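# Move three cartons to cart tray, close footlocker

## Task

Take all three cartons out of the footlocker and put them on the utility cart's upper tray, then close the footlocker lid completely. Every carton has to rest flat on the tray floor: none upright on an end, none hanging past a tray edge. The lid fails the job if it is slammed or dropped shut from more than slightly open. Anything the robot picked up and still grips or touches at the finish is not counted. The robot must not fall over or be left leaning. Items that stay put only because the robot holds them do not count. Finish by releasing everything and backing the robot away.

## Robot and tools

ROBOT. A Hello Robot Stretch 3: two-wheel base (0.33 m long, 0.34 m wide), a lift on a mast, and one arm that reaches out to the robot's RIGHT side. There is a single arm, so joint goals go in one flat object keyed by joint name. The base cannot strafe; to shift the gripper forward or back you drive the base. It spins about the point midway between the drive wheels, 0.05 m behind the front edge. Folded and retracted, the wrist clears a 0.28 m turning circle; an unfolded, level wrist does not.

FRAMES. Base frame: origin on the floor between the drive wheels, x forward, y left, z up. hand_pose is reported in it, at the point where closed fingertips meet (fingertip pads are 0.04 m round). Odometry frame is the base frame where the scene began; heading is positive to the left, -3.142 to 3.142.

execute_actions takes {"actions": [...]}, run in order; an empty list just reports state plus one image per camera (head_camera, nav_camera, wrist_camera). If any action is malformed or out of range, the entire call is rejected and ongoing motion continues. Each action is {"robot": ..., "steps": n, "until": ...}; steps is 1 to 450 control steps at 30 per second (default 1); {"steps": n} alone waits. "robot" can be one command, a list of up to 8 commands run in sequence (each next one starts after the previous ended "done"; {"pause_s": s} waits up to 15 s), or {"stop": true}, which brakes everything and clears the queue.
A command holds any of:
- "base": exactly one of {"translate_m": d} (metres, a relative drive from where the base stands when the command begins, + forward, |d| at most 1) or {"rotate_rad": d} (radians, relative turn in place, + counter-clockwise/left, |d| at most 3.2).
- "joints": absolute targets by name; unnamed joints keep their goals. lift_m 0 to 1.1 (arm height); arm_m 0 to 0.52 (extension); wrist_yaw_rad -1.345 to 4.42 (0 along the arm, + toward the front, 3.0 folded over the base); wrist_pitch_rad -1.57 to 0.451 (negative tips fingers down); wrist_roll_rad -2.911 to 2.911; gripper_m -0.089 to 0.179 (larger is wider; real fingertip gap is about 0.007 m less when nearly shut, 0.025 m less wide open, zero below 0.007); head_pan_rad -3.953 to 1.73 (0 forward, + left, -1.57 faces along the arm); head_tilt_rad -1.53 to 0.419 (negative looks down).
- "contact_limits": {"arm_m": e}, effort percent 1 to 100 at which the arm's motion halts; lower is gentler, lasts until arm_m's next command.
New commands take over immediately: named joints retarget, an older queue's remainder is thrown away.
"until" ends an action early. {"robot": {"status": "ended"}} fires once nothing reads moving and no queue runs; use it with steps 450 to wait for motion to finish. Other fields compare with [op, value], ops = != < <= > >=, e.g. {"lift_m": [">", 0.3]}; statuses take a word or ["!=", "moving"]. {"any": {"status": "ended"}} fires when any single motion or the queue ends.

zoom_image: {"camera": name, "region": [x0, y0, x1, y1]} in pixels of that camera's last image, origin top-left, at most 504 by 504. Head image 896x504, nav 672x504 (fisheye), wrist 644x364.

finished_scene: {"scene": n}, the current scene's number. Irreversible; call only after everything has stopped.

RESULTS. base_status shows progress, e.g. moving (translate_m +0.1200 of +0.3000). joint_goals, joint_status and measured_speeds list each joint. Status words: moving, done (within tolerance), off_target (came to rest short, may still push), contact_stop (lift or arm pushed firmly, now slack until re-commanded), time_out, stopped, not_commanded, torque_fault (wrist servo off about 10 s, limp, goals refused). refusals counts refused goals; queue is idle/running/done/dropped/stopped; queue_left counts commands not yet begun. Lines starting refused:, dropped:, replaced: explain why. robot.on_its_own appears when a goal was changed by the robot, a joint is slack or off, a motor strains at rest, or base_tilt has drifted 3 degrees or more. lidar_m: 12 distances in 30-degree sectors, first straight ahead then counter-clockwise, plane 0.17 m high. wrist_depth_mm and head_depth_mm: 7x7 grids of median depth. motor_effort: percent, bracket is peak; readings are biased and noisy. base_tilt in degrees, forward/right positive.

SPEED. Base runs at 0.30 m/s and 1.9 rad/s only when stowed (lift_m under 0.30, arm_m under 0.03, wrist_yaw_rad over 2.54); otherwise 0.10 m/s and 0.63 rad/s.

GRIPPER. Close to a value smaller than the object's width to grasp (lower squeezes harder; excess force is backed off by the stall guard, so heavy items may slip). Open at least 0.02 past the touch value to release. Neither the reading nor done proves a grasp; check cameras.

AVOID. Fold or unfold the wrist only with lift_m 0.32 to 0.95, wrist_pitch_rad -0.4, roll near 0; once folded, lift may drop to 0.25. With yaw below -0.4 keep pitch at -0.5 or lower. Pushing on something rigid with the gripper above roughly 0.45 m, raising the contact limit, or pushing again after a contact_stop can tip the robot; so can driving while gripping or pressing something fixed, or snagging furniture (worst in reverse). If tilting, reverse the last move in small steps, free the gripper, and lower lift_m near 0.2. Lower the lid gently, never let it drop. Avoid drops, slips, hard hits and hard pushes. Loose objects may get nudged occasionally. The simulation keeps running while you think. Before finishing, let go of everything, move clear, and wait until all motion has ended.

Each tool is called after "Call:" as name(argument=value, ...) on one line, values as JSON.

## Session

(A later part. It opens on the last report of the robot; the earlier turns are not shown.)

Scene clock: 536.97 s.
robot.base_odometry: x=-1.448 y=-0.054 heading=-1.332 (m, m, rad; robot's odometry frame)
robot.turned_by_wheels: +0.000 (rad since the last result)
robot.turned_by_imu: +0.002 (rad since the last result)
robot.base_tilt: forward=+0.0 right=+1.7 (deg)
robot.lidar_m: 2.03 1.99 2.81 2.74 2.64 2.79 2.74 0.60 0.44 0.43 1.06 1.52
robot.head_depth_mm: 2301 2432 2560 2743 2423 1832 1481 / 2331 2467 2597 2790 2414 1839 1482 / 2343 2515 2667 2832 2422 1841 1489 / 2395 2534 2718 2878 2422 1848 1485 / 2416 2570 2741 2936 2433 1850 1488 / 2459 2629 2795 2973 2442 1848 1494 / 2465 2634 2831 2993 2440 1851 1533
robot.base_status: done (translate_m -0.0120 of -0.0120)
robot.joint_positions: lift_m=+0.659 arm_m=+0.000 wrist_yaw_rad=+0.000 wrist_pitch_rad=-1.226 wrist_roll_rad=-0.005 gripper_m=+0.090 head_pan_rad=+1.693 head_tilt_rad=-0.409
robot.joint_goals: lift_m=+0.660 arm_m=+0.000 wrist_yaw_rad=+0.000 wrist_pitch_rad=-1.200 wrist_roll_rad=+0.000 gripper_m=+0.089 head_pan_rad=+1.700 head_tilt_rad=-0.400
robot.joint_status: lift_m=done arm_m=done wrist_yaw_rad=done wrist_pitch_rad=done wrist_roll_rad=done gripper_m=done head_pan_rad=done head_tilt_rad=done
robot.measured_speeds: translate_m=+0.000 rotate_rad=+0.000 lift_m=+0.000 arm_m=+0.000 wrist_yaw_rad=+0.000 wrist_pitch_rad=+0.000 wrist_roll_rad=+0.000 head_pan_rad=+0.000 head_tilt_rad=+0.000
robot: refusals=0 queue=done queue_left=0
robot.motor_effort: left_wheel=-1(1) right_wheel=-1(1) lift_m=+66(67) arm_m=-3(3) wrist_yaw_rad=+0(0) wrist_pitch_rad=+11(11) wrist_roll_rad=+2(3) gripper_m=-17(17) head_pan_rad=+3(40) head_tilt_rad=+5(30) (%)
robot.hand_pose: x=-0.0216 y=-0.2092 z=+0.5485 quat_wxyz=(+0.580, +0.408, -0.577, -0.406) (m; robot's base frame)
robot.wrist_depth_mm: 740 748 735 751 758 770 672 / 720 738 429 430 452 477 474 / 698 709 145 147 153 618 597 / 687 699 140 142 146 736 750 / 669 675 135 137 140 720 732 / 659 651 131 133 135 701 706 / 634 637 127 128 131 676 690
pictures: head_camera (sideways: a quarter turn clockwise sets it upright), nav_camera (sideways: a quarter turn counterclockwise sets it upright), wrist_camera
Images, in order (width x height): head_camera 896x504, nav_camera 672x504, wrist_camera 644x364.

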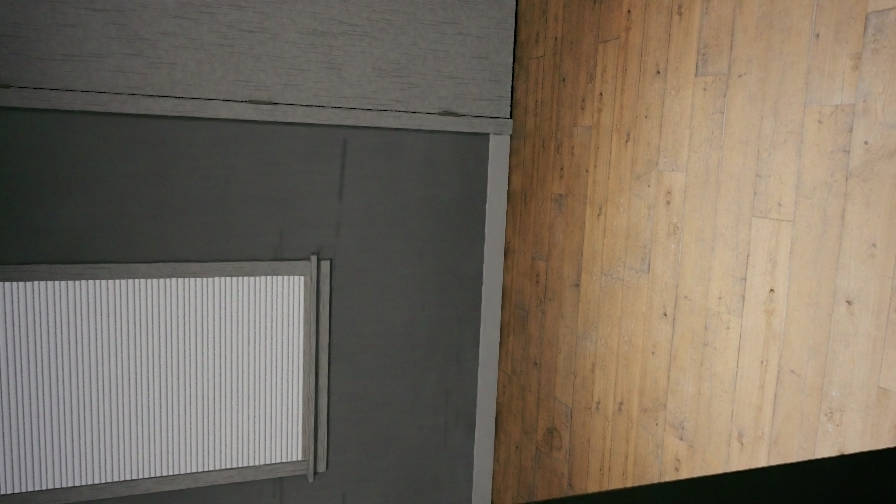

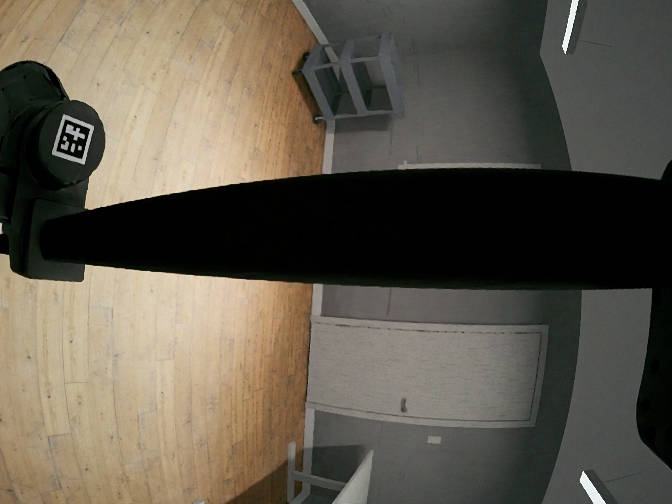

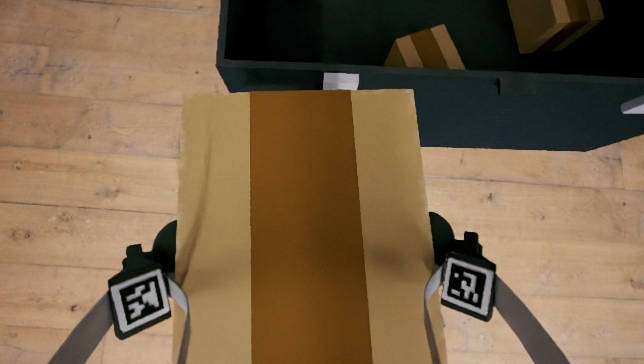

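Call:
execute_actions(actions=[{"robot":[{"joints":{"wrist_pitch_rad":-0.4,"head_pan_rad":-3.92,"head_tilt_rad":-0.3}},{"joints":{"wrist_yaw_rad":2.8}}],"steps":300,"until":{"robot":{"status":"ended"}}}])

Scene clock: 561.17 s.
robot.base_odometry: x=-1.448 y=-0.054 heading=-1.332 (m, m, rad; robot's odometry frame)
robot.turned_by_wheels: +0.000 (rad since the last result)
robot.turned_by_imu: +0.001 (rad since the last result)
robot.base_tilt: forward=+0.0 right=+1.7 (deg)
robot.lidar_m: 2.02 1.99 2.80 2.74 2.65 2.79 2.74 0.60 0.44 0.43 1.06 1.53
robot.head_depth_mm: - - - - - - - / - - - - - - - / 3214 3351 3499 3238 2821 2101 1639 / 3254 3382 3569 3111 2795 2104 1636 / 3029 3134 3308 3429 2946 2106 1637 / 2824 2912 3007 3124 2955 2110 1646 / 2623 2705 2792 2897 2894 2118 1645
robot.base_status: done (translate_m -0.0120 of -0.0120)
robot.joint_positions: lift_m=+0.659 arm_m=+0.000 wrist_yaw_rad=+0.000 wrist_pitch_rad=-0.497 wrist_roll_rad=-0.005 gripper_m=+0.090 head_pan_rad=-3.913 head_tilt_rad=-0.310
robot.joint_goals: lift_m=+0.660 arm_m=+0.000 wrist_yaw_rad=+0.000 wrist_pitch_rad=-0.400 wrist_roll_rad=+0.000 gripper_m=+0.089 head_pan_rad=-3.920 head_tilt_rad=-0.300
robot.joint_status: lift_m=done arm_m=done wrist_yaw_rad=done wrist_pitch_rad=off_target wrist_roll_rad=done gripper_m=done head_pan_rad=done head_tilt_rad=done
robot.measured_speeds: translate_m=+0.000 rotate_rad=+0.000 lift_m=+0.000 arm_m=+0.000 wrist_yaw_rad=+0.000 wrist_pitch_rad=+0.000 wrist_roll_rad=+0.000 head_pan_rad=+0.000 head_tilt_rad=+0.000
robot: refusals=0 queue=dropped queue_left=0
robot.on_its_own: wrist_pitch_rad is at rest, and its effort (+40) is outside its rest range (-20 to +32)
robot.motor_effort: left_wheel=-1(1) right_wheel=-1(1) lift_m=+65(66) arm_m=-2(3) wrist_yaw_rad=+0(0) wrist_pitch_rad=+40(44) wrist_roll_rad=+2(2) gripper_m=-16(17) head_pan_rad=-3(41) head_tilt_rad=+4(13) (%)
robot.hand_pose: x=-0.0216 y=-0.3589 z=+0.6544 quat_wxyz=(+0.687, +0.175, -0.683, -0.174) (m; robot's base frame)
robot.wrist_depth_mm: 688 687 674 610 606 608 604 / 759 760 747 655 659 660 661 / 836 858 829 694 716 721 717 / - 956 176 176 753 782 798 / - - 151 152 156 856 737 / 837 - 134 134 135 768 724 / 741 718 119 120 120 735 711
pictures: head_camera (sideways: a quarter turn clockwise sets it upright), nav_camera (sideways: a quarter turn counterclockwise sets it upright), wrist_camera
dropped: robot: command 0 of its queue: wrist_pitch_rad: off_target
Images, in order (width x height): head_camera 896x504, nav_camera 672x504, wrist_camera 644x364.

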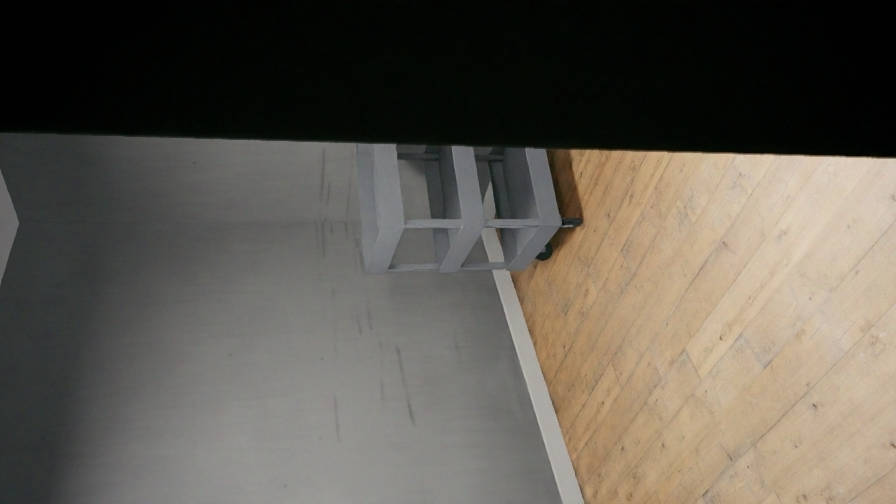

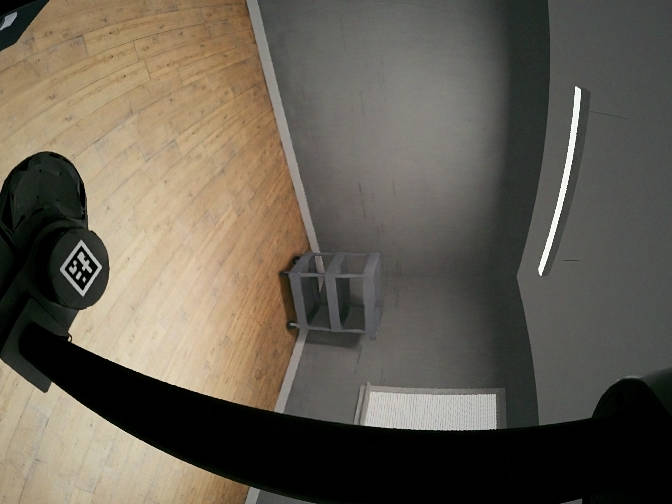

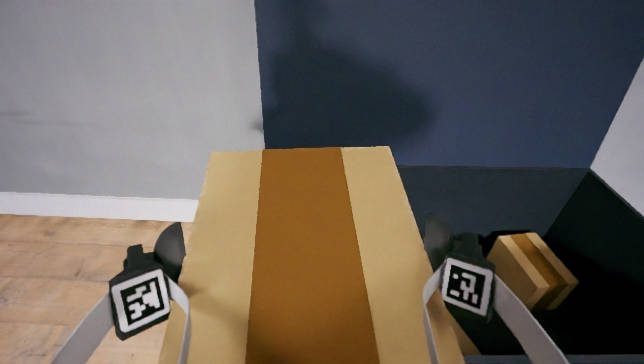

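Call:
execute_actions(actions=[{"robot":{"joints":{"wrist_pitch_rad":-1.2}},"steps":100,"until":{"robot":{"status":"ended"}}}])

Scene clock: 568.13 s.
robot.base_odometry: x=-1.448 y=-0.054 heading=-1.332 (m, m, rad; robot's odometry frame)
robot.turned_by_wheels: +0.000 (rad since the last result)
robot.turned_by_imu: +0.001 (rad since the last result)
robot.base_tilt: forward=+0.0 right=+1.6 (deg)
robot.lidar_m: 2.02 1.99 2.80 2.74 2.64 2.79 2.73 0.59 0.44 0.43 1.06 1.53
robot.head_depth_mm: - - - - - - - / - - - - - - - / 3221 3389 3491 3226 2835 2089 1634 / 3279 3396 3547 3099 2783 2127 1634 / 3032 3126 3281 3397 2930 2112 1638 / 2824 2904 3031 3158 2955 2116 1639 / 2642 2705 2811 2895 2890 2125 1646
robot.base_status: done (translate_m -0.0120 of -0.0120)
robot.joint_positions: lift_m=+0.659 arm_m=+0.000 wrist_yaw_rad=+0.000 wrist_pitch_rad=-1.226 wrist_roll_rad=-0.005 gripper_m=+0.090 head_pan_rad=-3.913 head_tilt_rad=-0.310
robot.joint_goals: lift_m=+0.660 arm_m=+0.000 wrist_yaw_rad=+0.000 wrist_pitch_rad=-1.200 wrist_roll_rad=+0.000 gripper_m=+0.089 head_pan_rad=-3.920 head_tilt_rad=-0.300
robot.joint_status: lift_m=done arm_m=done wrist_yaw_rad=done wrist_pitch_rad=done wrist_roll_rad=done gripper_m=done head_pan_rad=done head_tilt_rad=done
robot.measured_speeds: translate_m=+0.000 rotate_rad=+0.000 lift_m=+0.000 arm_m=+0.000 wrist_yaw_rad=+0.000 wrist_pitch_rad=+0.000 wrist_roll_rad=+0.000 head_pan_rad=+0.000 head_tilt_rad=+0.000
robot: refusals=0 queue=done queue_left=0
robot.motor_effort: left_wheel=-1(0) right_wheel=-1(1) lift_m=+65(65) arm_m=-2(3) wrist_yaw_rad=+0(0) wrist_pitch_rad=+11(40) wrist_roll_rad=+1(1) gripper_m=-16(17) head_pan_rad=-4(3) head_tilt_rad=+4(4) (%)
robot.hand_pose: x=-0.0216 y=-0.2091 z=+0.5486 quat_wxyz=(+0.580, +0.408, -0.577, -0.406) (m; robot's base frame)
robot.wrist_depth_mm: 742 750 746 769 768 783 679 / 716 726 489 456 456 472 478 / 707 710 155 158 519 621 612 / 682 695 150 151 156 735 752 / 662 689 145 146 149 703 725 / 657 - 141 142 144 697 708 / 632 638 136 137 140 666 691
pictures: head_camera (sideways: a quarter turn clockwise sets it upright), nav_camera (sideways: a quarter turn counterclockwise sets it upright), wrist_camera
Images, in order (width x height): head_camera 896x504, nav_camera 672x504, wrist_camera 644x364.

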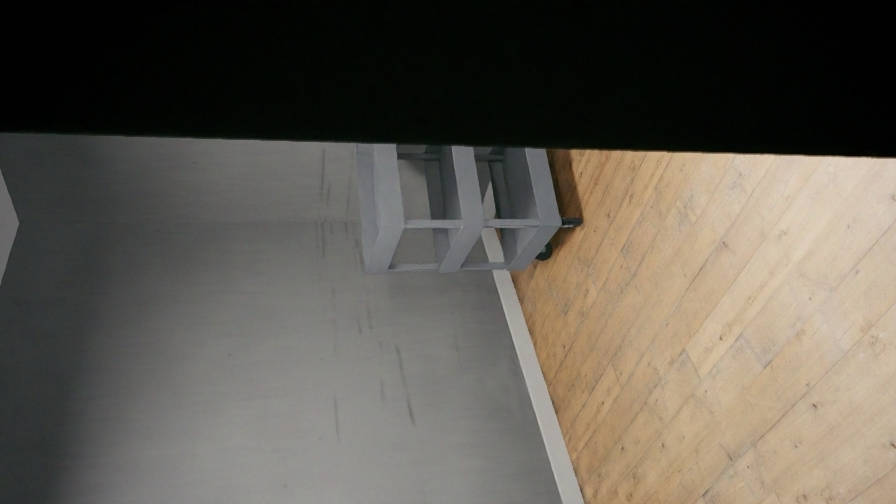

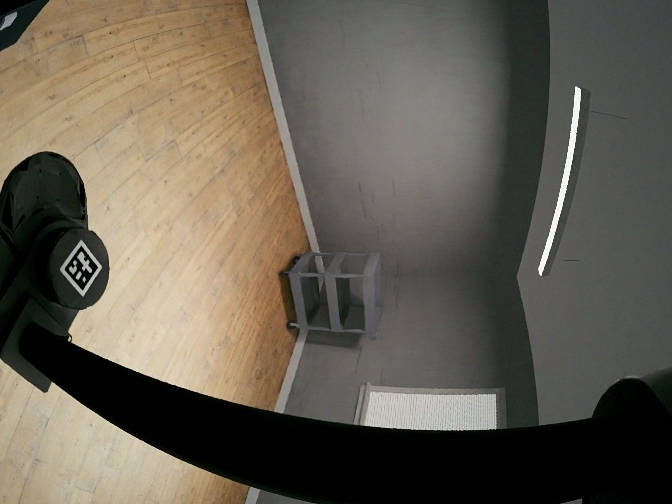

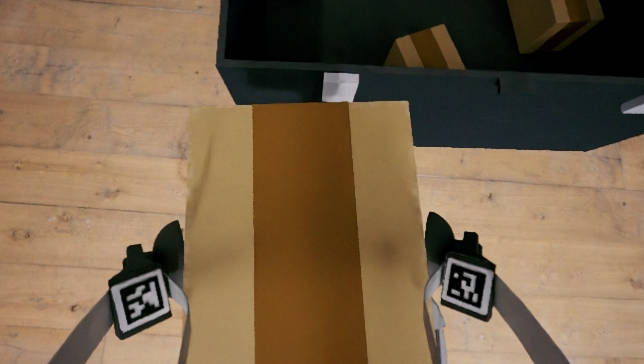

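Call:
execute_actions(actions=[{"robot":[{"joints":{"arm_m":0.08,"lift_m":0.26,"head_pan_rad":-1.57,"head_tilt_rad":-1.3}},{"joints":{"lift_m":0.195}}],"steps":300,"until":{"robot":{"status":"ended"}}},{"robot":[{"joints":{"gripper_m":0.15,"lift_m":0.21}},{"joints":{"lift_m":0.18}}],"steps":300,"until":{"robot":{"status":"ended"}}}])

Scene clock: 588.57 s.
robot.base_odometry: x=-1.448 y=-0.054 heading=-1.332 (m, m, rad; robot's odometry frame)
robot.turned_by_wheels: +0.000 (rad since the last result)
robot.turned_by_imu: +0.004 (rad since the last result)
robot.base_tilt: forward=+0.0 right=+1.7 (deg)
robot.lidar_m: 2.03 1.99 2.81 2.74 2.65 2.80 2.74 0.59 0.44 0.43 1.06 1.52
robot.head_depth_mm: 1029 1247 1387 1242 1255 1197 1112 / 1027 1249 1394 1232 1255 - - / 1025 1241 1397 1218 1260 - - / 1025 1238 1386 1170 - - 1099 / 1044 1295 1387 1295 1247 1174 1117 / 1144 1420 1405 1324 1245 1174 1112 / 1146 1426 1406 1317 1241 1170 1108
robot.base_status: done (translate_m -0.0120 of -0.0120)
robot.joint_positions: lift_m=+0.181 arm_m=+0.080 wrist_yaw_rad=+0.000 wrist_pitch_rad=-1.202 wrist_roll_rad=-0.004 gripper_m=+0.150 head_pan_rad=-1.577 head_tilt_rad=-1.285
robot.joint_goals: lift_m=+0.180 arm_m=+0.080 wrist_yaw_rad=+0.000 wrist_pitch_rad=-1.200 wrist_roll_rad=+0.000 gripper_m=+0.150 head_pan_rad=-1.570 head_tilt_rad=-1.300
robot.joint_status: lift_m=done arm_m=done wrist_yaw_rad=done wrist_pitch_rad=done wrist_roll_rad=done gripper_m=done head_pan_rad=done head_tilt_rad=done
robot.measured_speeds: translate_m=+0.000 rotate_rad=+0.000 lift_m=+0.000 arm_m=+0.000 wrist_yaw_rad=+0.000 wrist_pitch_rad=+0.000 wrist_roll_rad=+0.000 head_pan_rad=+0.000 head_tilt_rad=+0.000
robot: refusals=0 queue=done queue_left=0
robot.motor_effort: left_wheel=-1(1) right_wheel=+0(1) lift_m=+19(68) arm_m=+3(0) wrist_yaw_rad=+0(1) wrist_pitch_rad=+1(13) wrist_roll_rad=+1(1) gripper_m=-2(82) head_pan_rad=+3(42) head_tilt_rad=-7(43) (%)
robot.hand_pose: x=-0.0216 y=-0.2944 z=+0.0717 quat_wxyz=(+0.584, +0.401, -0.582, -0.400) (m; robot's base frame)
robot.wrist_depth_mm: 259 202 193 192 191 190 188 / 251 252 238 223 235 247 246 / 242 243 127 129 132 261 265 / 235 236 124 125 128 253 256 / 228 229 120 121 123 243 248 / 221 115 116 118 120 - 241 / - 215 113 114 116 230 235
pictures: head_camera (sideways: a quarter turn clockwise sets it upright), nav_camera (sideways: a quarter turn counterclockwise sets it upright), wrist_camera
replaced: robot.lift_m: its motion had ended contact_stop
Images, in order (width x height): head_camera 896x504, nav_camera 672x504, wrist_camera 644x364.

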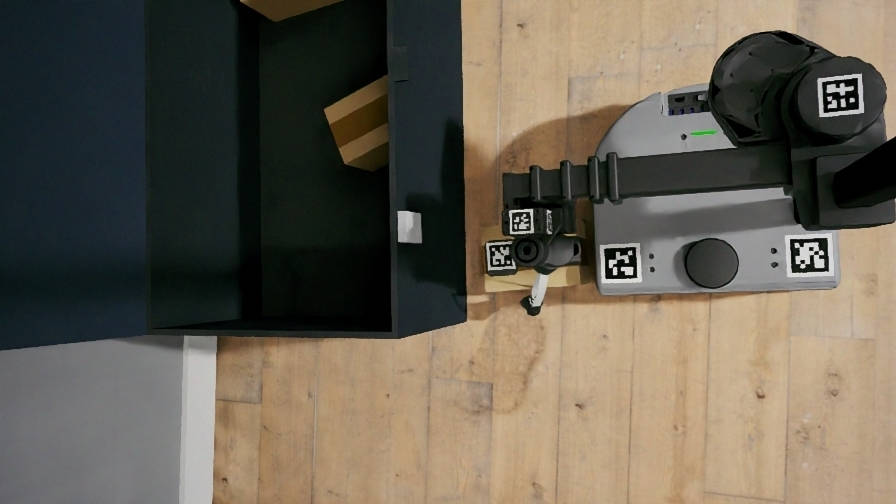

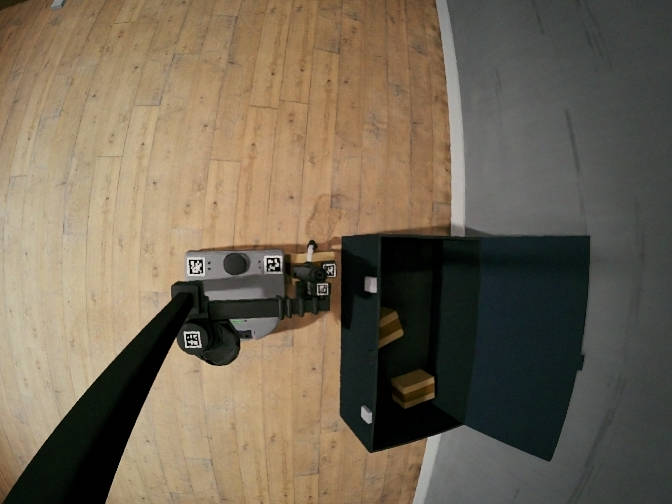

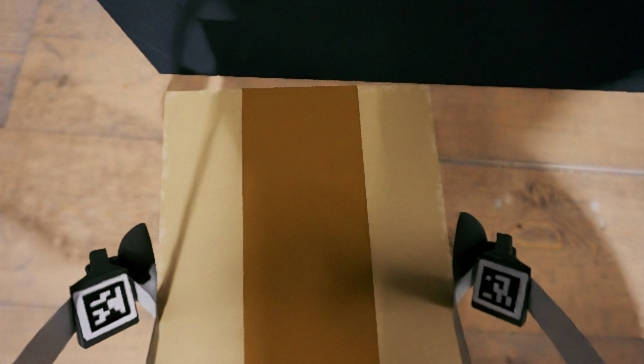

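Call:
execute_actions(actions=[{"robot":[{"joints":{"arm_m":0.068,"wrist_roll_rad":-0.03}},{"joints":{"gripper_m":0.096}},{"joints":{"gripper_m":0.089}},{"joints":{"lift_m":0.35,"wrist_roll_rad":0}}],"steps":300,"until":{"robot":{"status":"ended"}}}])

Scene clock: 604.10 s.
robot.base_odometry: x=-1.448 y=-0.054 heading=-1.332 (m, m, rad; robot's odometry frame)
robot.turned_by_wheels: +0.000 (rad since the last result)
robot.turned_by_imu: +0.002 (rad since the last result)
robot.base_tilt: forward=+0.0 right=+1.6 (deg)
robot.lidar_m: 2.02 1.99 2.80 2.74 2.64 2.80 2.74 0.60 0.20 0.19 1.05 1.52
robot.head_depth_mm: 1031 1249 1389 1238 1251 1194 - / 1029 1249 1392 1240 1252 - - / 1023 1243 1393 1139 - - - / 1019 1232 1387 1049 1037 - 1100 / 1043 1293 1386 1290 1246 1177 1116 / 1146 1420 1405 1320 1240 1169 1113 / 1149 1426 1407 1320 1242 1166 1113
robot.base_status: done (translate_m -0.0120 of -0.0120)
robot.joint_positions: lift_m=+0.349 arm_m=+0.068 wrist_yaw_rad=-0.001 wrist_pitch_rad=-1.226 wrist_roll_rad=+0.000 gripper_m=+0.093 head_pan_rad=-1.577 head_tilt_rad=-1.285
robot.joint_goals: lift_m=+0.350 arm_m=+0.068 wrist_yaw_rad=+0.000 wrist_pitch_rad=-1.200 wrist_roll_rad=+0.000 gripper_m=+0.092 head_pan_rad=-1.570 head_tilt_rad=-1.300
robot.joint_status: lift_m=done arm_m=done wrist_yaw_rad=done wrist_pitch_rad=done wrist_roll_rad=done gripper_m=done head_pan_rad=done head_tilt_rad=done
robot.measured_speeds: translate_m=+0.000 rotate_rad=+0.000 lift_m=+0.000 arm_m=+0.000 wrist_yaw_rad=+0.000 wrist_pitch_rad=+0.000 wrist_roll_rad=+0.000 head_pan_rad=+0.000 head_tilt_rad=+0.000
robot: refusals=0 queue=done queue_left=0
robot.motor_effort: left_wheel=-1(2) right_wheel=-1(6) lift_m=+66(76) arm_m=-2(3) wrist_yaw_rad=+1(3) wrist_pitch_rad=+11(17) wrist_roll_rad=+0(4) gripper_m=-17(98) head_pan_rad=+3(3) head_tilt_rad=-6(7) (%)
robot.hand_pose: x=-0.0217 y=-0.2770 z=+0.2385 quat_wxyz=(+0.578, +0.407, -0.578, -0.407) (m; robot's base frame)
robot.wrist_depth_mm: 422 427 220 220 218 216 215 / 413 420 275 274 273 288 285 / 403 407 142 143 147 429 419 / 388 397 138 139 142 422 428 / 384 387 135 136 137 410 418 / 373 375 131 133 134 401 405 / 364 367 128 129 131 390 394
pictures: head_camera (sideways: a quarter turn clockwise sets it upright), nav_camera (sideways: a quarter turn counterclockwise sets it upright), wrist_camera
Images, in order (width x height): head_camera 896x504, nav_camera 672x504, wrist_camera 644x364.

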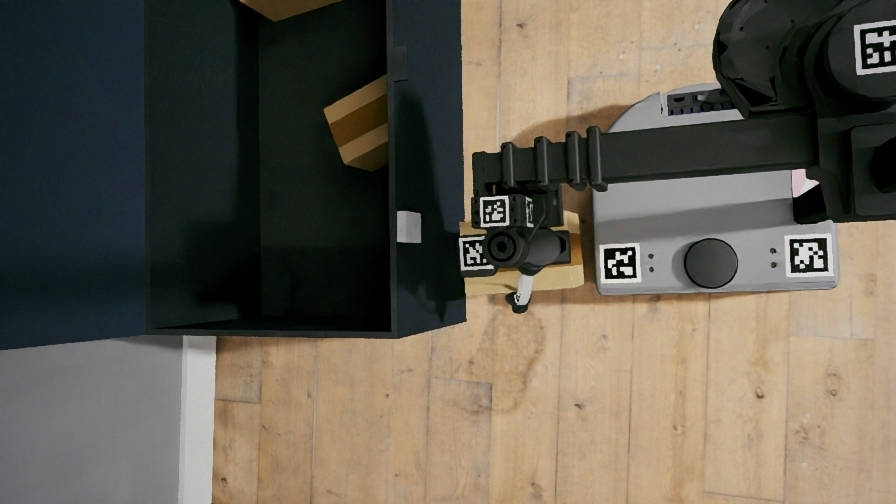

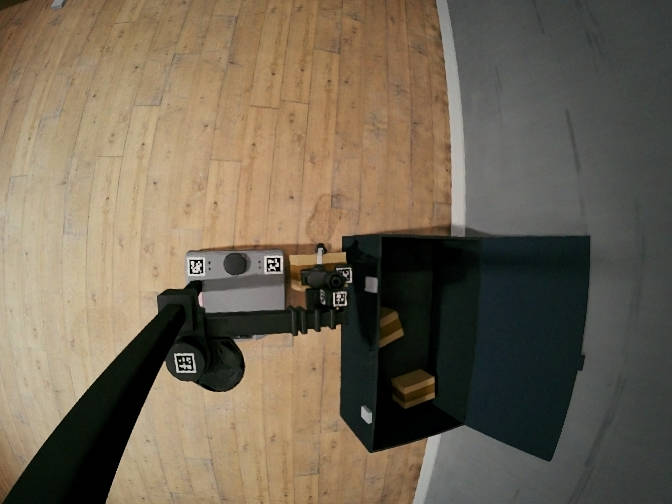

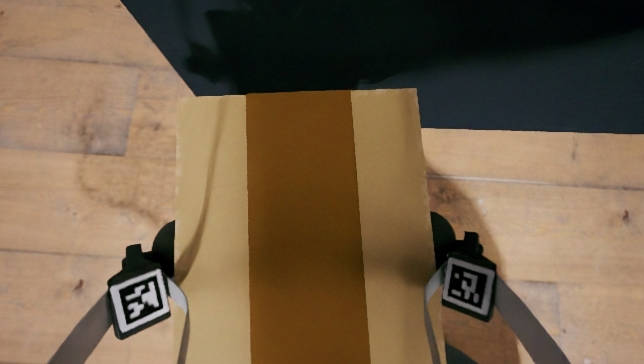

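Call:
execute_actions(actions=[{"robot":[{"joints":{"arm_m":0.0,"lift_m":0.6,"head_pan_rad":-2.9,"head_tilt_rad":-0.5},"base":{"rotate_rad":-1.045}},{"base":{"translate_m":-1.0},"joints":{"lift_m":0.9}},{"base":{"translate_m":-0.8}}],"steps":450,"until":{"robot":{"status":"ended"}}},{"steps":300,"until":{"robot":{"status":"ended"}}}])

Scene clock: 662.73 s.
robot.base_odometry: x=-0.150 y=+1.192 heading=-2.377 (m, m, rad; robot's odometry frame)
robot.turned_by_wheels: -1.045 (rad since the last result)
robot.turned_by_imu: -1.018 (rad since the last result)
robot.base_tilt: forward=+0.0 right=+1.7 (deg)
robot.lidar_m: 2.03 3.11 2.60 1.69 1.32 1.30 1.02 0.94 1.72 1.84 2.51 1.96
robot.head_depth_mm: 1249 1324 1406 1492 1604 - - / 1347 1438 1513 1535 1743 1657 1392 / 1459 1566 1594 1502 1454 1529 1378 / 1599 1718 1752 1334 1403 1515 1374 / 1760 1915 1956 1261 1349 1469 1374 / 1742 1856 1929 1192 1351 1355 1340 / 1622 1717 1783 1195 1484 1617 1377
robot.base_status: done (translate_m -0.8000 of -0.8000)
robot.joint_positions: lift_m=+0.899 arm_m=+0.000 wrist_yaw_rad=-0.001 wrist_pitch_rad=-1.226 wrist_roll_rad=+0.000 gripper_m=+0.093 head_pan_rad=-2.893 head_tilt_rad=-0.507
robot.joint_goals: lift_m=+0.900 arm_m=+0.000 wrist_yaw_rad=+0.000 wrist_pitch_rad=-1.200 wrist_roll_rad=+0.000 gripper_m=+0.092 head_pan_rad=-2.900 head_tilt_rad=-0.500
robot.joint_status: lift_m=done arm_m=done wrist_yaw_rad=done wrist_pitch_rad=done wrist_roll_rad=done gripper_m=done head_pan_rad=done head_tilt_rad=done
robot.measured_speeds: translate_m=+0.000 rotate_rad=+0.000 lift_m=+0.000 arm_m=+0.000 wrist_yaw_rad=+0.000 wrist_pitch_rad=+0.000 wrist_roll_rad=+0.000 head_pan_rad=+0.000 head_tilt_rad=+0.000
robot: refusals=0 queue=done queue_left=0
robot.motor_effort: left_wheel=+2(5) right_wheel=-4(9) lift_m=+66(66) arm_m=-3(4) wrist_yaw_rad=+1(0) wrist_pitch_rad=+10(11) wrist_roll_rad=+0(0) gripper_m=-16(15) head_pan_rad=-3(40) head_tilt_rad=+3(34) (%)
robot.hand_pose: x=-0.0217 y=-0.2092 z=+0.7886 quat_wxyz=(+0.578, +0.407, -0.578, -0.407) (m; robot's base frame)
robot.wrist_depth_mm: - - - - - - - / 965 963 - - - - - / 929 960 142 143 146 - 942 / 923 920 139 140 142 - - / 876 880 135 136 138 932 978 / 854 860 132 132 134 925 945 / 840 842 128 129 130 910 915
pictures: head_camera (sideways: a quarter turn clockwise sets it upright), nav_camera (sideways: a quarter turn counterclockwise sets it upright), wrist_camera
Images, in order (width x height): head_camera 896x504, nav_camera 672x504, wrist_camera 644x364.

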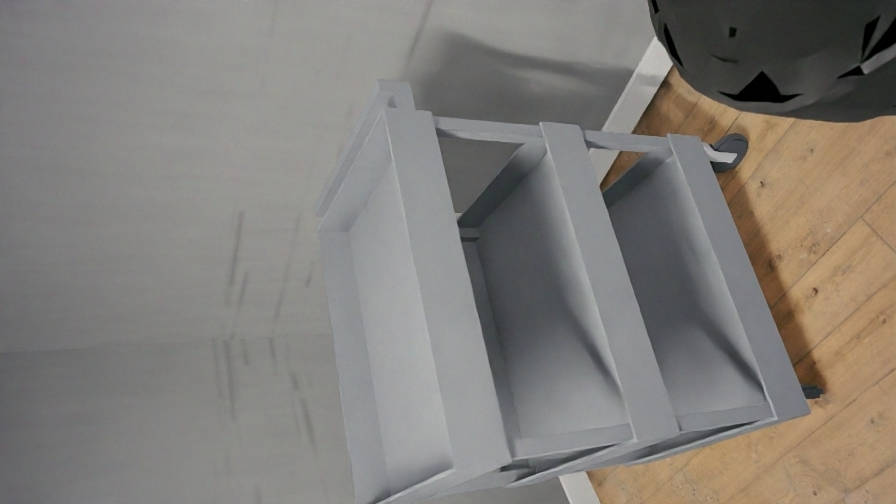

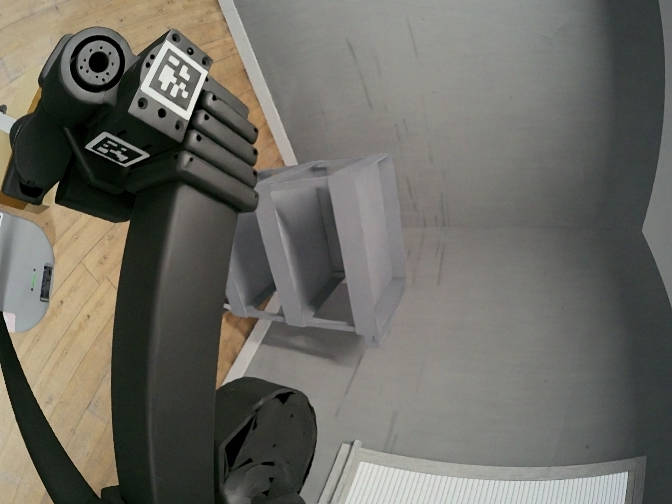

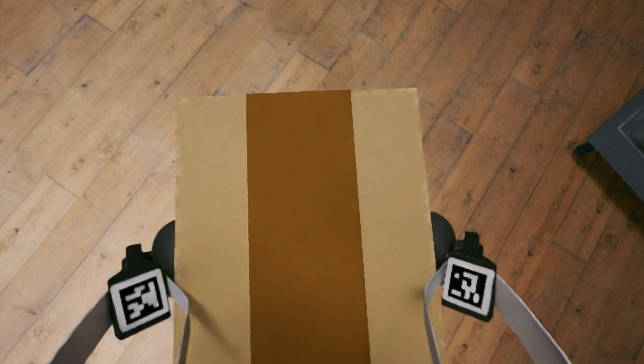

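Call:
execute_actions(actions=[{"robot":[{"base":{"translate_m":-0.645},"joints":{"lift_m":1.095,"head_pan_rad":-1.57,"head_tilt_rad":-0.8}},{"base":{"rotate_rad":-0.92}}],"steps":450,"until":{"robot":{"status":"ended"}}}])

Scene clock: 687.57 s.
robot.base_odometry: x=+0.316 y=+1.639 heading=+2.987 (m, m, rad; robot's odometry frame)
robot.turned_by_wheels: -0.920 (rad since the last result)
robot.turned_by_imu: -0.899 (rad since the last result)
robot.base_tilt: forward=+0.0 right=+1.6 (deg)
robot.lidar_m: 2.53 2.55 2.74 3.05 1.65 0.92 0.77 0.77 0.44 0.43 0.45 1.54
robot.head_depth_mm: - - - - - - 1157 / - - - - - - - / - - - - - - - / 1270 1391 - - - 290 - / 1219 1342 894 716 348 296 - / 1181 1317 895 719 616 885 1099 / 1145 1275 863 716 612 849 1140
robot.base_status: done (rotate_rad -0.9198 of -0.9200)
robot.joint_positions: lift_m=+1.094 arm_m=+0.000 wrist_yaw_rad=-0.001 wrist_pitch_rad=-1.226 wrist_roll_rad=+0.000 gripper_m=+0.093 head_pan_rad=-1.577 head_tilt_rad=-0.790
robot.joint_goals: lift_m=+1.095 arm_m=+0.000 wrist_yaw_rad=+0.000 wrist_pitch_rad=-1.200 wrist_roll_rad=+0.000 gripper_m=+0.092 head_pan_rad=-1.570 head_tilt_rad=-0.800
robot.joint_status: lift_m=done arm_m=done wrist_yaw_rad=done wrist_pitch_rad=done wrist_roll_rad=done gripper_m=done head_pan_rad=done head_tilt_rad=done
robot.measured_speeds: translate_m=+0.000 rotate_rad=+0.000 lift_m=+0.000 arm_m=+0.000 wrist_yaw_rad=+0.000 wrist_pitch_rad=+0.000 wrist_roll_rad=+0.000 head_pan_rad=+0.000 head_tilt_rad=+0.000
robot: refusals=0 queue=done queue_left=0
robot.motor_effort: left_wheel=+2(5) right_wheel=-5(11) lift_m=+66(69) arm_m=-4(4) wrist_yaw_rad=+1(0) wrist_pitch_rad=+10(10) wrist_roll_rad=+0(0) gripper_m=-15(16) head_pan_rad=+3(42) head_tilt_rad=-5(24) (%)
robot.hand_pose: x=-0.0217 y=-0.2092 z=+0.9836 quat_wxyz=(+0.578, +0.407, -0.578, -0.407) (m; robot's base frame)
robot.wrist_depth_mm: 355 340 343 362 363 366 351 / - 622 697 407 408 480 644 / - - 143 144 146 951 691 / - - 139 140 142 - 730 / - - 135 136 138 - 767 / - - 131 133 134 - 815 / - - 128 129 131 - 868
pictures: head_camera (sideways: a quarter turn clockwise sets it upright), nav_camera (sideways: a quarter turn counterclockwise sets it upright), wrist_camera
Images, in order (width x height): head_camera 896x504, nav_camera 672x504, wrist_camera 644x364.

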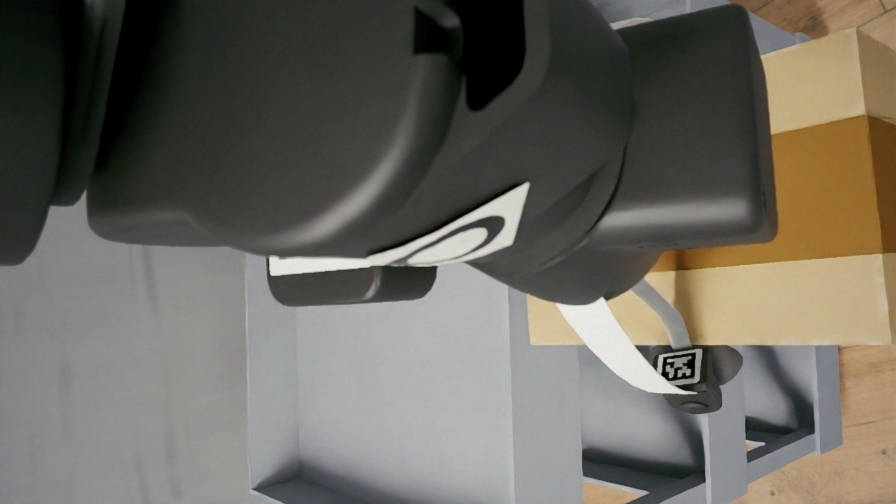

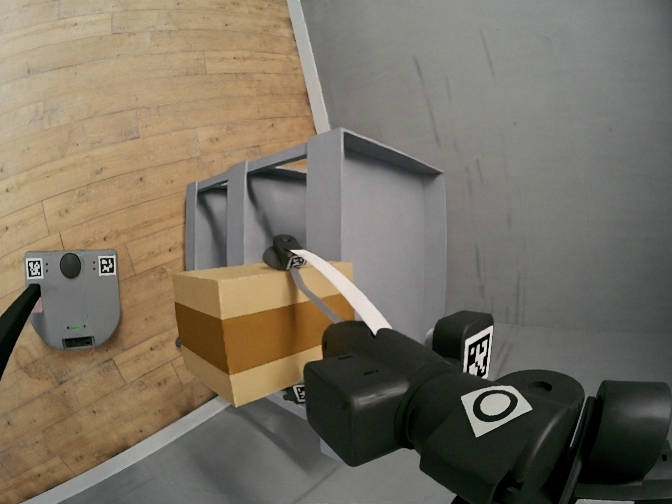

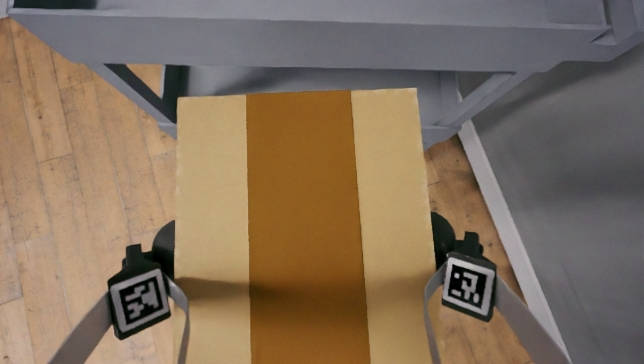

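Call:
execute_actions(actions=[{"robot":[{"base":{"translate_m":0.01},"joints":{"arm_m":0.435}},{"joints":{"lift_m":1.01}}],"steps":450,"until":{"robot":{"status":"ended"}}}])

Scene clock: 701.87 s.
robot.base_odometry: x=+0.306 y=+1.640 heading=+2.987 (m, m, rad; robot's odometry frame)
robot.turned_by_wheels: +0.000 (rad since the last result)
robot.turned_by_imu: +0.002 (rad since the last result)
robot.base_tilt: forward=+0.0 right=+1.7 (deg)
robot.lidar_m: 2.52 2.54 2.73 3.05 1.66 0.93 0.78 0.78 0.44 0.43 0.45 1.53
robot.head_depth_mm: - 1200 879 720 910 889 1125 / 1328 1388 896 719 929 890 1118 / - 1445 866 698 925 890 1119 / - - 649 675 927 887 1100 / 1217 1344 836 698 621 887 1102 / 1181 1305 895 717 617 868 1098 / 1140 1270 862 716 611 823 1157
robot.base_status: done (translate_m +0.0100 of +0.0100)
robot.joint_positions: lift_m=+1.010 arm_m=+0.435 wrist_yaw_rad=-0.001 wrist_pitch_rad=-1.226 wrist_roll_rad=+0.000 gripper_m=+0.093 head_pan_rad=-1.577 head_tilt_rad=-0.790
robot.joint_goals: lift_m=+1.010 arm_m=+0.435 wrist_yaw_rad=+0.000 wrist_pitch_rad=-1.200 wrist_roll_rad=+0.000 gripper_m=+0.092 head_pan_rad=-1.570 head_tilt_rad=-0.800
robot.joint_status: lift_m=done arm_m=done wrist_yaw_rad=done wrist_pitch_rad=done wrist_roll_rad=done gripper_m=done head_pan_rad=done head_tilt_rad=done
robot.measured_speeds: translate_m=+0.000 rotate_rad=+0.000 lift_m=+0.000 arm_m=+0.000 wrist_yaw_rad=+0.000 wrist_pitch_rad=+0.000 wrist_roll_rad=+0.000 head_pan_rad=+0.000 head_tilt_rad=+0.000
robot: refusals=0 queue=done queue_left=0
robot.motor_effort: left_wheel=+2(5) right_wheel=-4(7) lift_m=+35(64) arm_m=+3(5) wrist_yaw_rad=+1(1) wrist_pitch_rad=+10(11) wrist_roll_rad=+0(0) gripper_m=-16(16) head_pan_rad=+3(3) head_tilt_rad=-5(6) (%)
robot.hand_pose: x=-0.0217 y=-0.6436 z=+0.8996 quat_wxyz=(+0.578, +0.407, -0.578, -0.407) (m; robot's base frame)
robot.wrist_depth_mm: 286 290 295 297 303 310 315 / 279 280 287 288 294 300 304 / 272 272 142 144 146 291 296 / 265 266 138 140 142 281 288 / 259 259 135 136 137 276 282 / 251 253 131 133 134 271 272 / 245 247 128 129 131 260 266
pictures: head_camera (sideways: a quarter turn clockwise sets it upright), nav_camera (sideways: a quarter turn counterclockwise sets it upright), wrist_camera
Images, in order (width x height): head_camera 896x504, nav_camera 672x504, wrist_camera 644x364.

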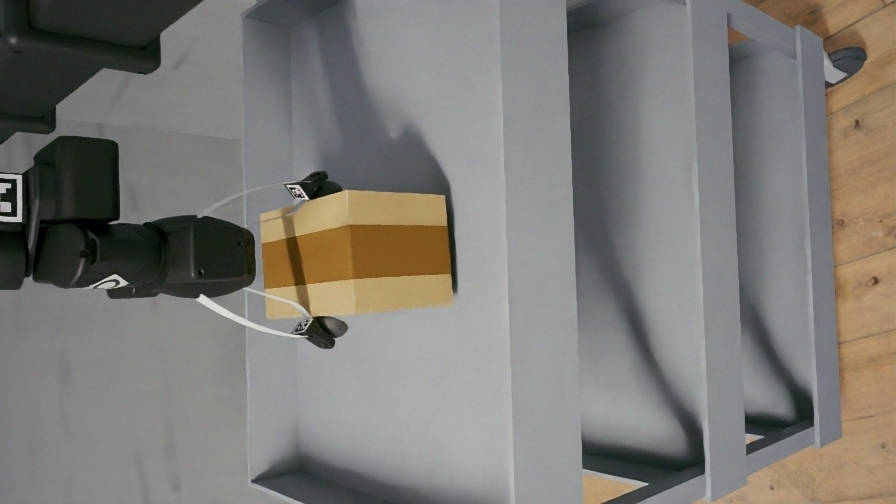

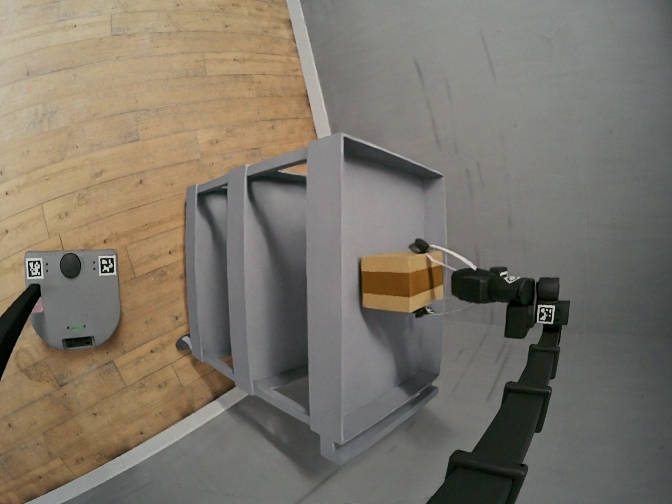

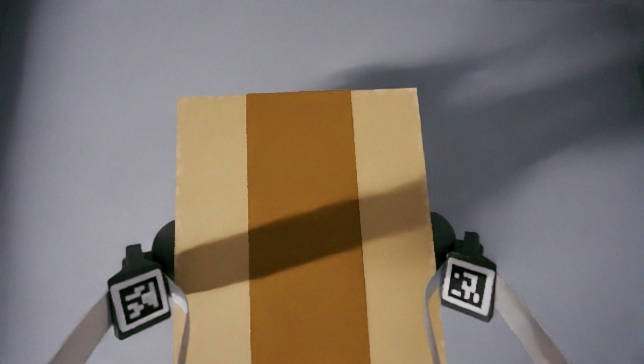

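Call:
execute_actions(actions=[{"robot":{"joints":{"lift_m":0.993}},"steps":100,"until":{"robot":{"status":"ended"}}},{"robot":[{"joints":{"gripper_m":0.145,"lift_m":0.996}},{"joints":{"lift_m":1.095}},{"joints":{"arm_m":0.0}}],"steps":400,"until":{"robot":{"status":"ended"}}}])

Call:
execute_actions(actions=[{"robot":[{"joints":{"lift_m":0.9,"wrist_pitch_rad":-0.4,"gripper_m":0.05},"base":{"translate_m":-0.01}},{"joints":{"lift_m":0.45,"wrist_yaw_rad":2.9,"head_pan_rad":0,"head_tilt_rad":-0.6},"base":{"rotate_rad":0.831}},{"joints":{"lift_m":0.28}},{"base":{"translate_m":1.0}},{"base":{"translate_m":1.0}},{"base":{"translate_m":0.325}},{"base":{"rotate_rad":1.134},"joints":{"head_pan_rad":-1.57,"head_tilt_rad":-0.95}},{"joints":{"lift_m":0.62}}],"steps":450,"until":{"robot":{"status":"ended"}}},{"steps":450,"until":{"robot":{"status":"ended"}}}])

Scene clock: 726.03 s.
robot.base_odometry: x=+0.306 y=+1.640 heading=+2.987 (m, m, rad; robot's odometry frame)
robot.turned_by_wheels: +0.000 (rad since the last result)
robot.turned_by_imu: +0.002 (rad since the last result)
robot.base_tilt: forward=+0.0 right=+1.6 (deg)
robot.lidar_m: 2.52 2.55 2.73 3.06 1.66 0.93 0.78 0.78 0.44 0.43 0.45 1.53
robot.head_depth_mm: - - - - - 907 1120 / - - - - - - 1118 / - - - - - - 1121 / 1261 1388 - - - 889 1103 / 1218 1347 864 698 597 868 1099 / 1176 1314 895 718 603 833 1098 / 1142 1270 864 717 614 826 1154
robot.base_status: done (translate_m +0.0100 of +0.0100)
robot.joint_positions: lift_m=+1.094 arm_m=+0.000 wrist_yaw_rad=-0.001 wrist_pitch_rad=-1.206 wrist_roll_rad=+0.000 gripper_m=+0.145 head_pan_rad=-1.577 head_tilt_rad=-0.790
robot.joint_goals: lift_m=+1.095 arm_m=+0.000 wrist_yaw_rad=+0.000 wrist_pitch_rad=-1.200 wrist_roll_rad=+0.000 gripper_m=+0.145 head_pan_rad=-1.570 head_tilt_rad=-0.800
robot.joint_status: lift_m=done arm_m=done wrist_yaw_rad=done wrist_pitch_rad=done wrist_roll_rad=done gripper_m=done head_pan_rad=done head_tilt_rad=done
robot.measured_speeds: translate_m=+0.000 rotate_rad=+0.000 lift_m=+0.000 arm_m=+0.000 wrist_yaw_rad=+0.000 wrist_pitch_rad=+0.000 wrist_roll_rad=+0.000 head_pan_rad=+0.000 head_tilt_rad=+0.000
robot: refusals=0 queue=done queue_left=0
robot.motor_effort: left_wheel=+1(1) right_wheel=-4(4) lift_m=+55(67) arm_m=-3(7) wrist_yaw_rad=+0(0) wrist_pitch_rad=+2(11) wrist_roll_rad=+0(0) gripper_m=+1(81) head_pan_rad=+3(3) head_tilt_rad=-4(5) (%)
robot.hand_pose: x=-0.0217 y=-0.2143 z=+0.9852 quat_wxyz=(+0.582, +0.401, -0.582, -0.401) (m; robot's base frame)
robot.wrist_depth_mm: 348 343 346 401 406 413 361 / - 465 712 725 416 413 614 / - - 689 705 725 908 700 / - - - - - - 738 / - - - - - - 762 / - - - - - - 839 / - - - - - - 832
pictures: head_camera (sideways: a quarter turn clockwise sets it upright), nav_camera (sideways: a quarter turn counterclockwise sets it upright), wrist_camera
Images, in order (width x height): head_camera 896x504, nav_camera 672x504, wrist_camera 644x364.

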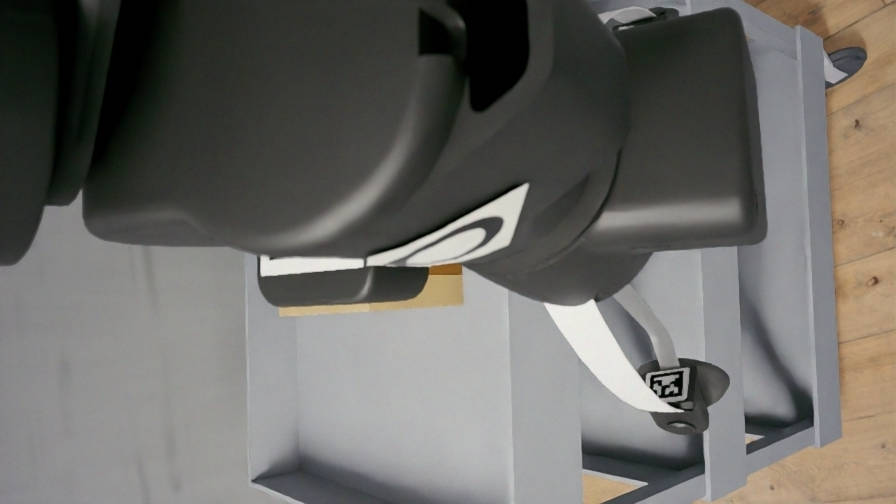

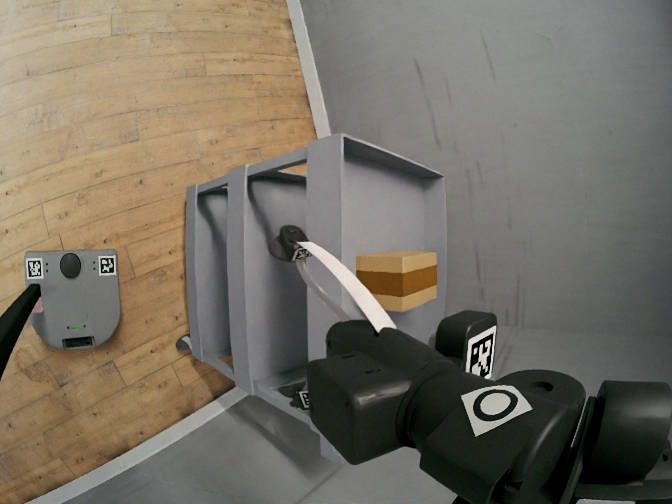

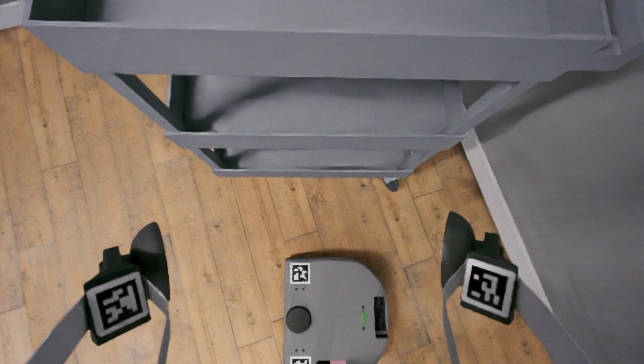

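Scene clock: 753.93 s.
robot.base_odometry: x=-1.498 y=+0.184 heading=-1.332 (m, m, rad; robot's odometry frame)
robot.turned_by_wheels: +1.965 (rad since the last result)
robot.turned_by_imu: +1.932 (rad since the last result)
robot.base_tilt: forward=-0.1 right=+1.6 (deg)
robot.lidar_m: 2.26 2.18 2.81 2.76 2.50 2.55 2.50 0.60 0.44 0.43 0.45 1.51
robot.head_depth_mm: 890 987 1124 1277 1309 1146 1147 / 890 985 1125 1313 1347 1076 - / 893 988 1118 1317 1395 1073 1098 / 898 992 1120 1310 1392 1063 - / 899 998 1119 1312 1391 1064 1110 / 904 977 1114 1304 1379 1121 1127 / 908 977 1159 1430 1179 1195 1127
robot.base_status: done (rotate_rad +1.1339 of +1.1340)
robot.joint_positions: lift_m=+0.619 arm_m=+0.000 wrist_yaw_rad=+2.898 wrist_pitch_rad=-0.418 wrist_roll_rad=+0.000 gripper_m=+0.050 head_pan_rad=-1.563 head_tilt_rad=-0.939
robot.joint_goals: lift_m=+0.620 arm_m=+0.000 wrist_yaw_rad=+2.900 wrist_pitch_rad=-0.400 wrist_roll_rad=+0.000 gripper_m=+0.050 head_pan_rad=-1.570 head_tilt_rad=-0.950
robot.joint_status: lift_m=done arm_m=done wrist_yaw_rad=done wrist_pitch_rad=done wrist_roll_rad=done gripper_m=done head_pan_rad=done head_tilt_rad=done
robot.measured_speeds: translate_m=+0.000 rotate_rad=+0.000 lift_m=+0.000 arm_m=+0.000 wrist_yaw_rad=+0.000 wrist_pitch_rad=+0.000 wrist_roll_rad=+0.000 head_pan_rad=+0.000 head_tilt_rad=+0.000
robot: refusals=0 queue=done queue_left=0
robot.motor_effort: left_wheel=-3(9) right_wheel=+2(10) lift_m=+56(65) arm_m=-3(3) wrist_yaw_rad=+1(6) wrist_pitch_rad=+7(9) wrist_roll_rad=+0(0) gripper_m=+0(80) head_pan_rad=-3(41) head_tilt_rad=-5(26) (%)
robot.hand_pose: x=+0.0328 y=+0.0725 z=+0.6322 quat_wxyz=(+0.230, +0.704, +0.062, +0.669) (m; robot's base frame)
robot.wrist_depth_mm: - - - - - - - / - - - - - - - / - - - - - - - / - - - - - - - / - - - - - - - / 879 840 - 875 922 879 891 / 763 754 760 753 748 777 761
pictures: head_camera (sideways: a quarter turn clockwise sets it upright), nav_camera (sideways: a quarter turn counterclockwise sets it upright), wrist_camera
Images, in order (width x height): head_camera 896x504, nav_camera 672x504, wrist_camera 644x364.

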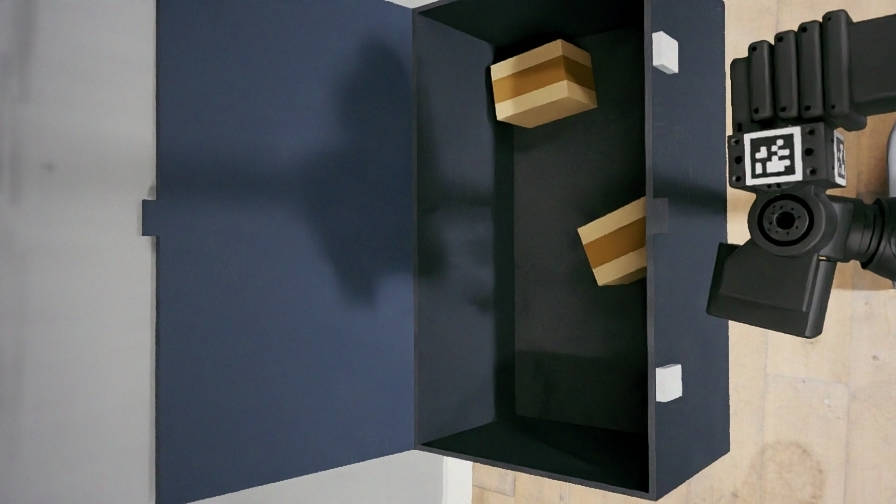

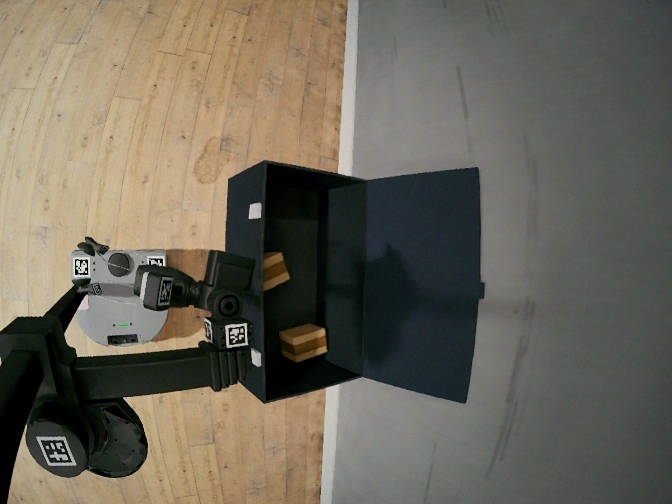

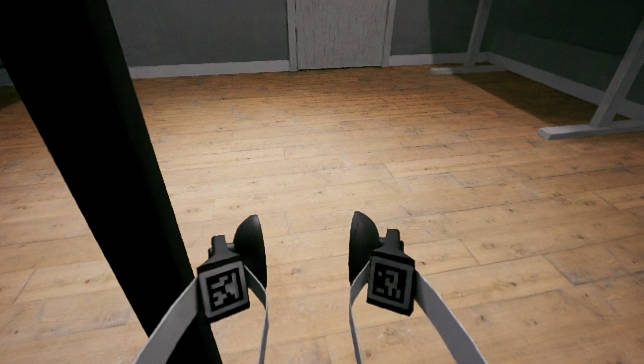

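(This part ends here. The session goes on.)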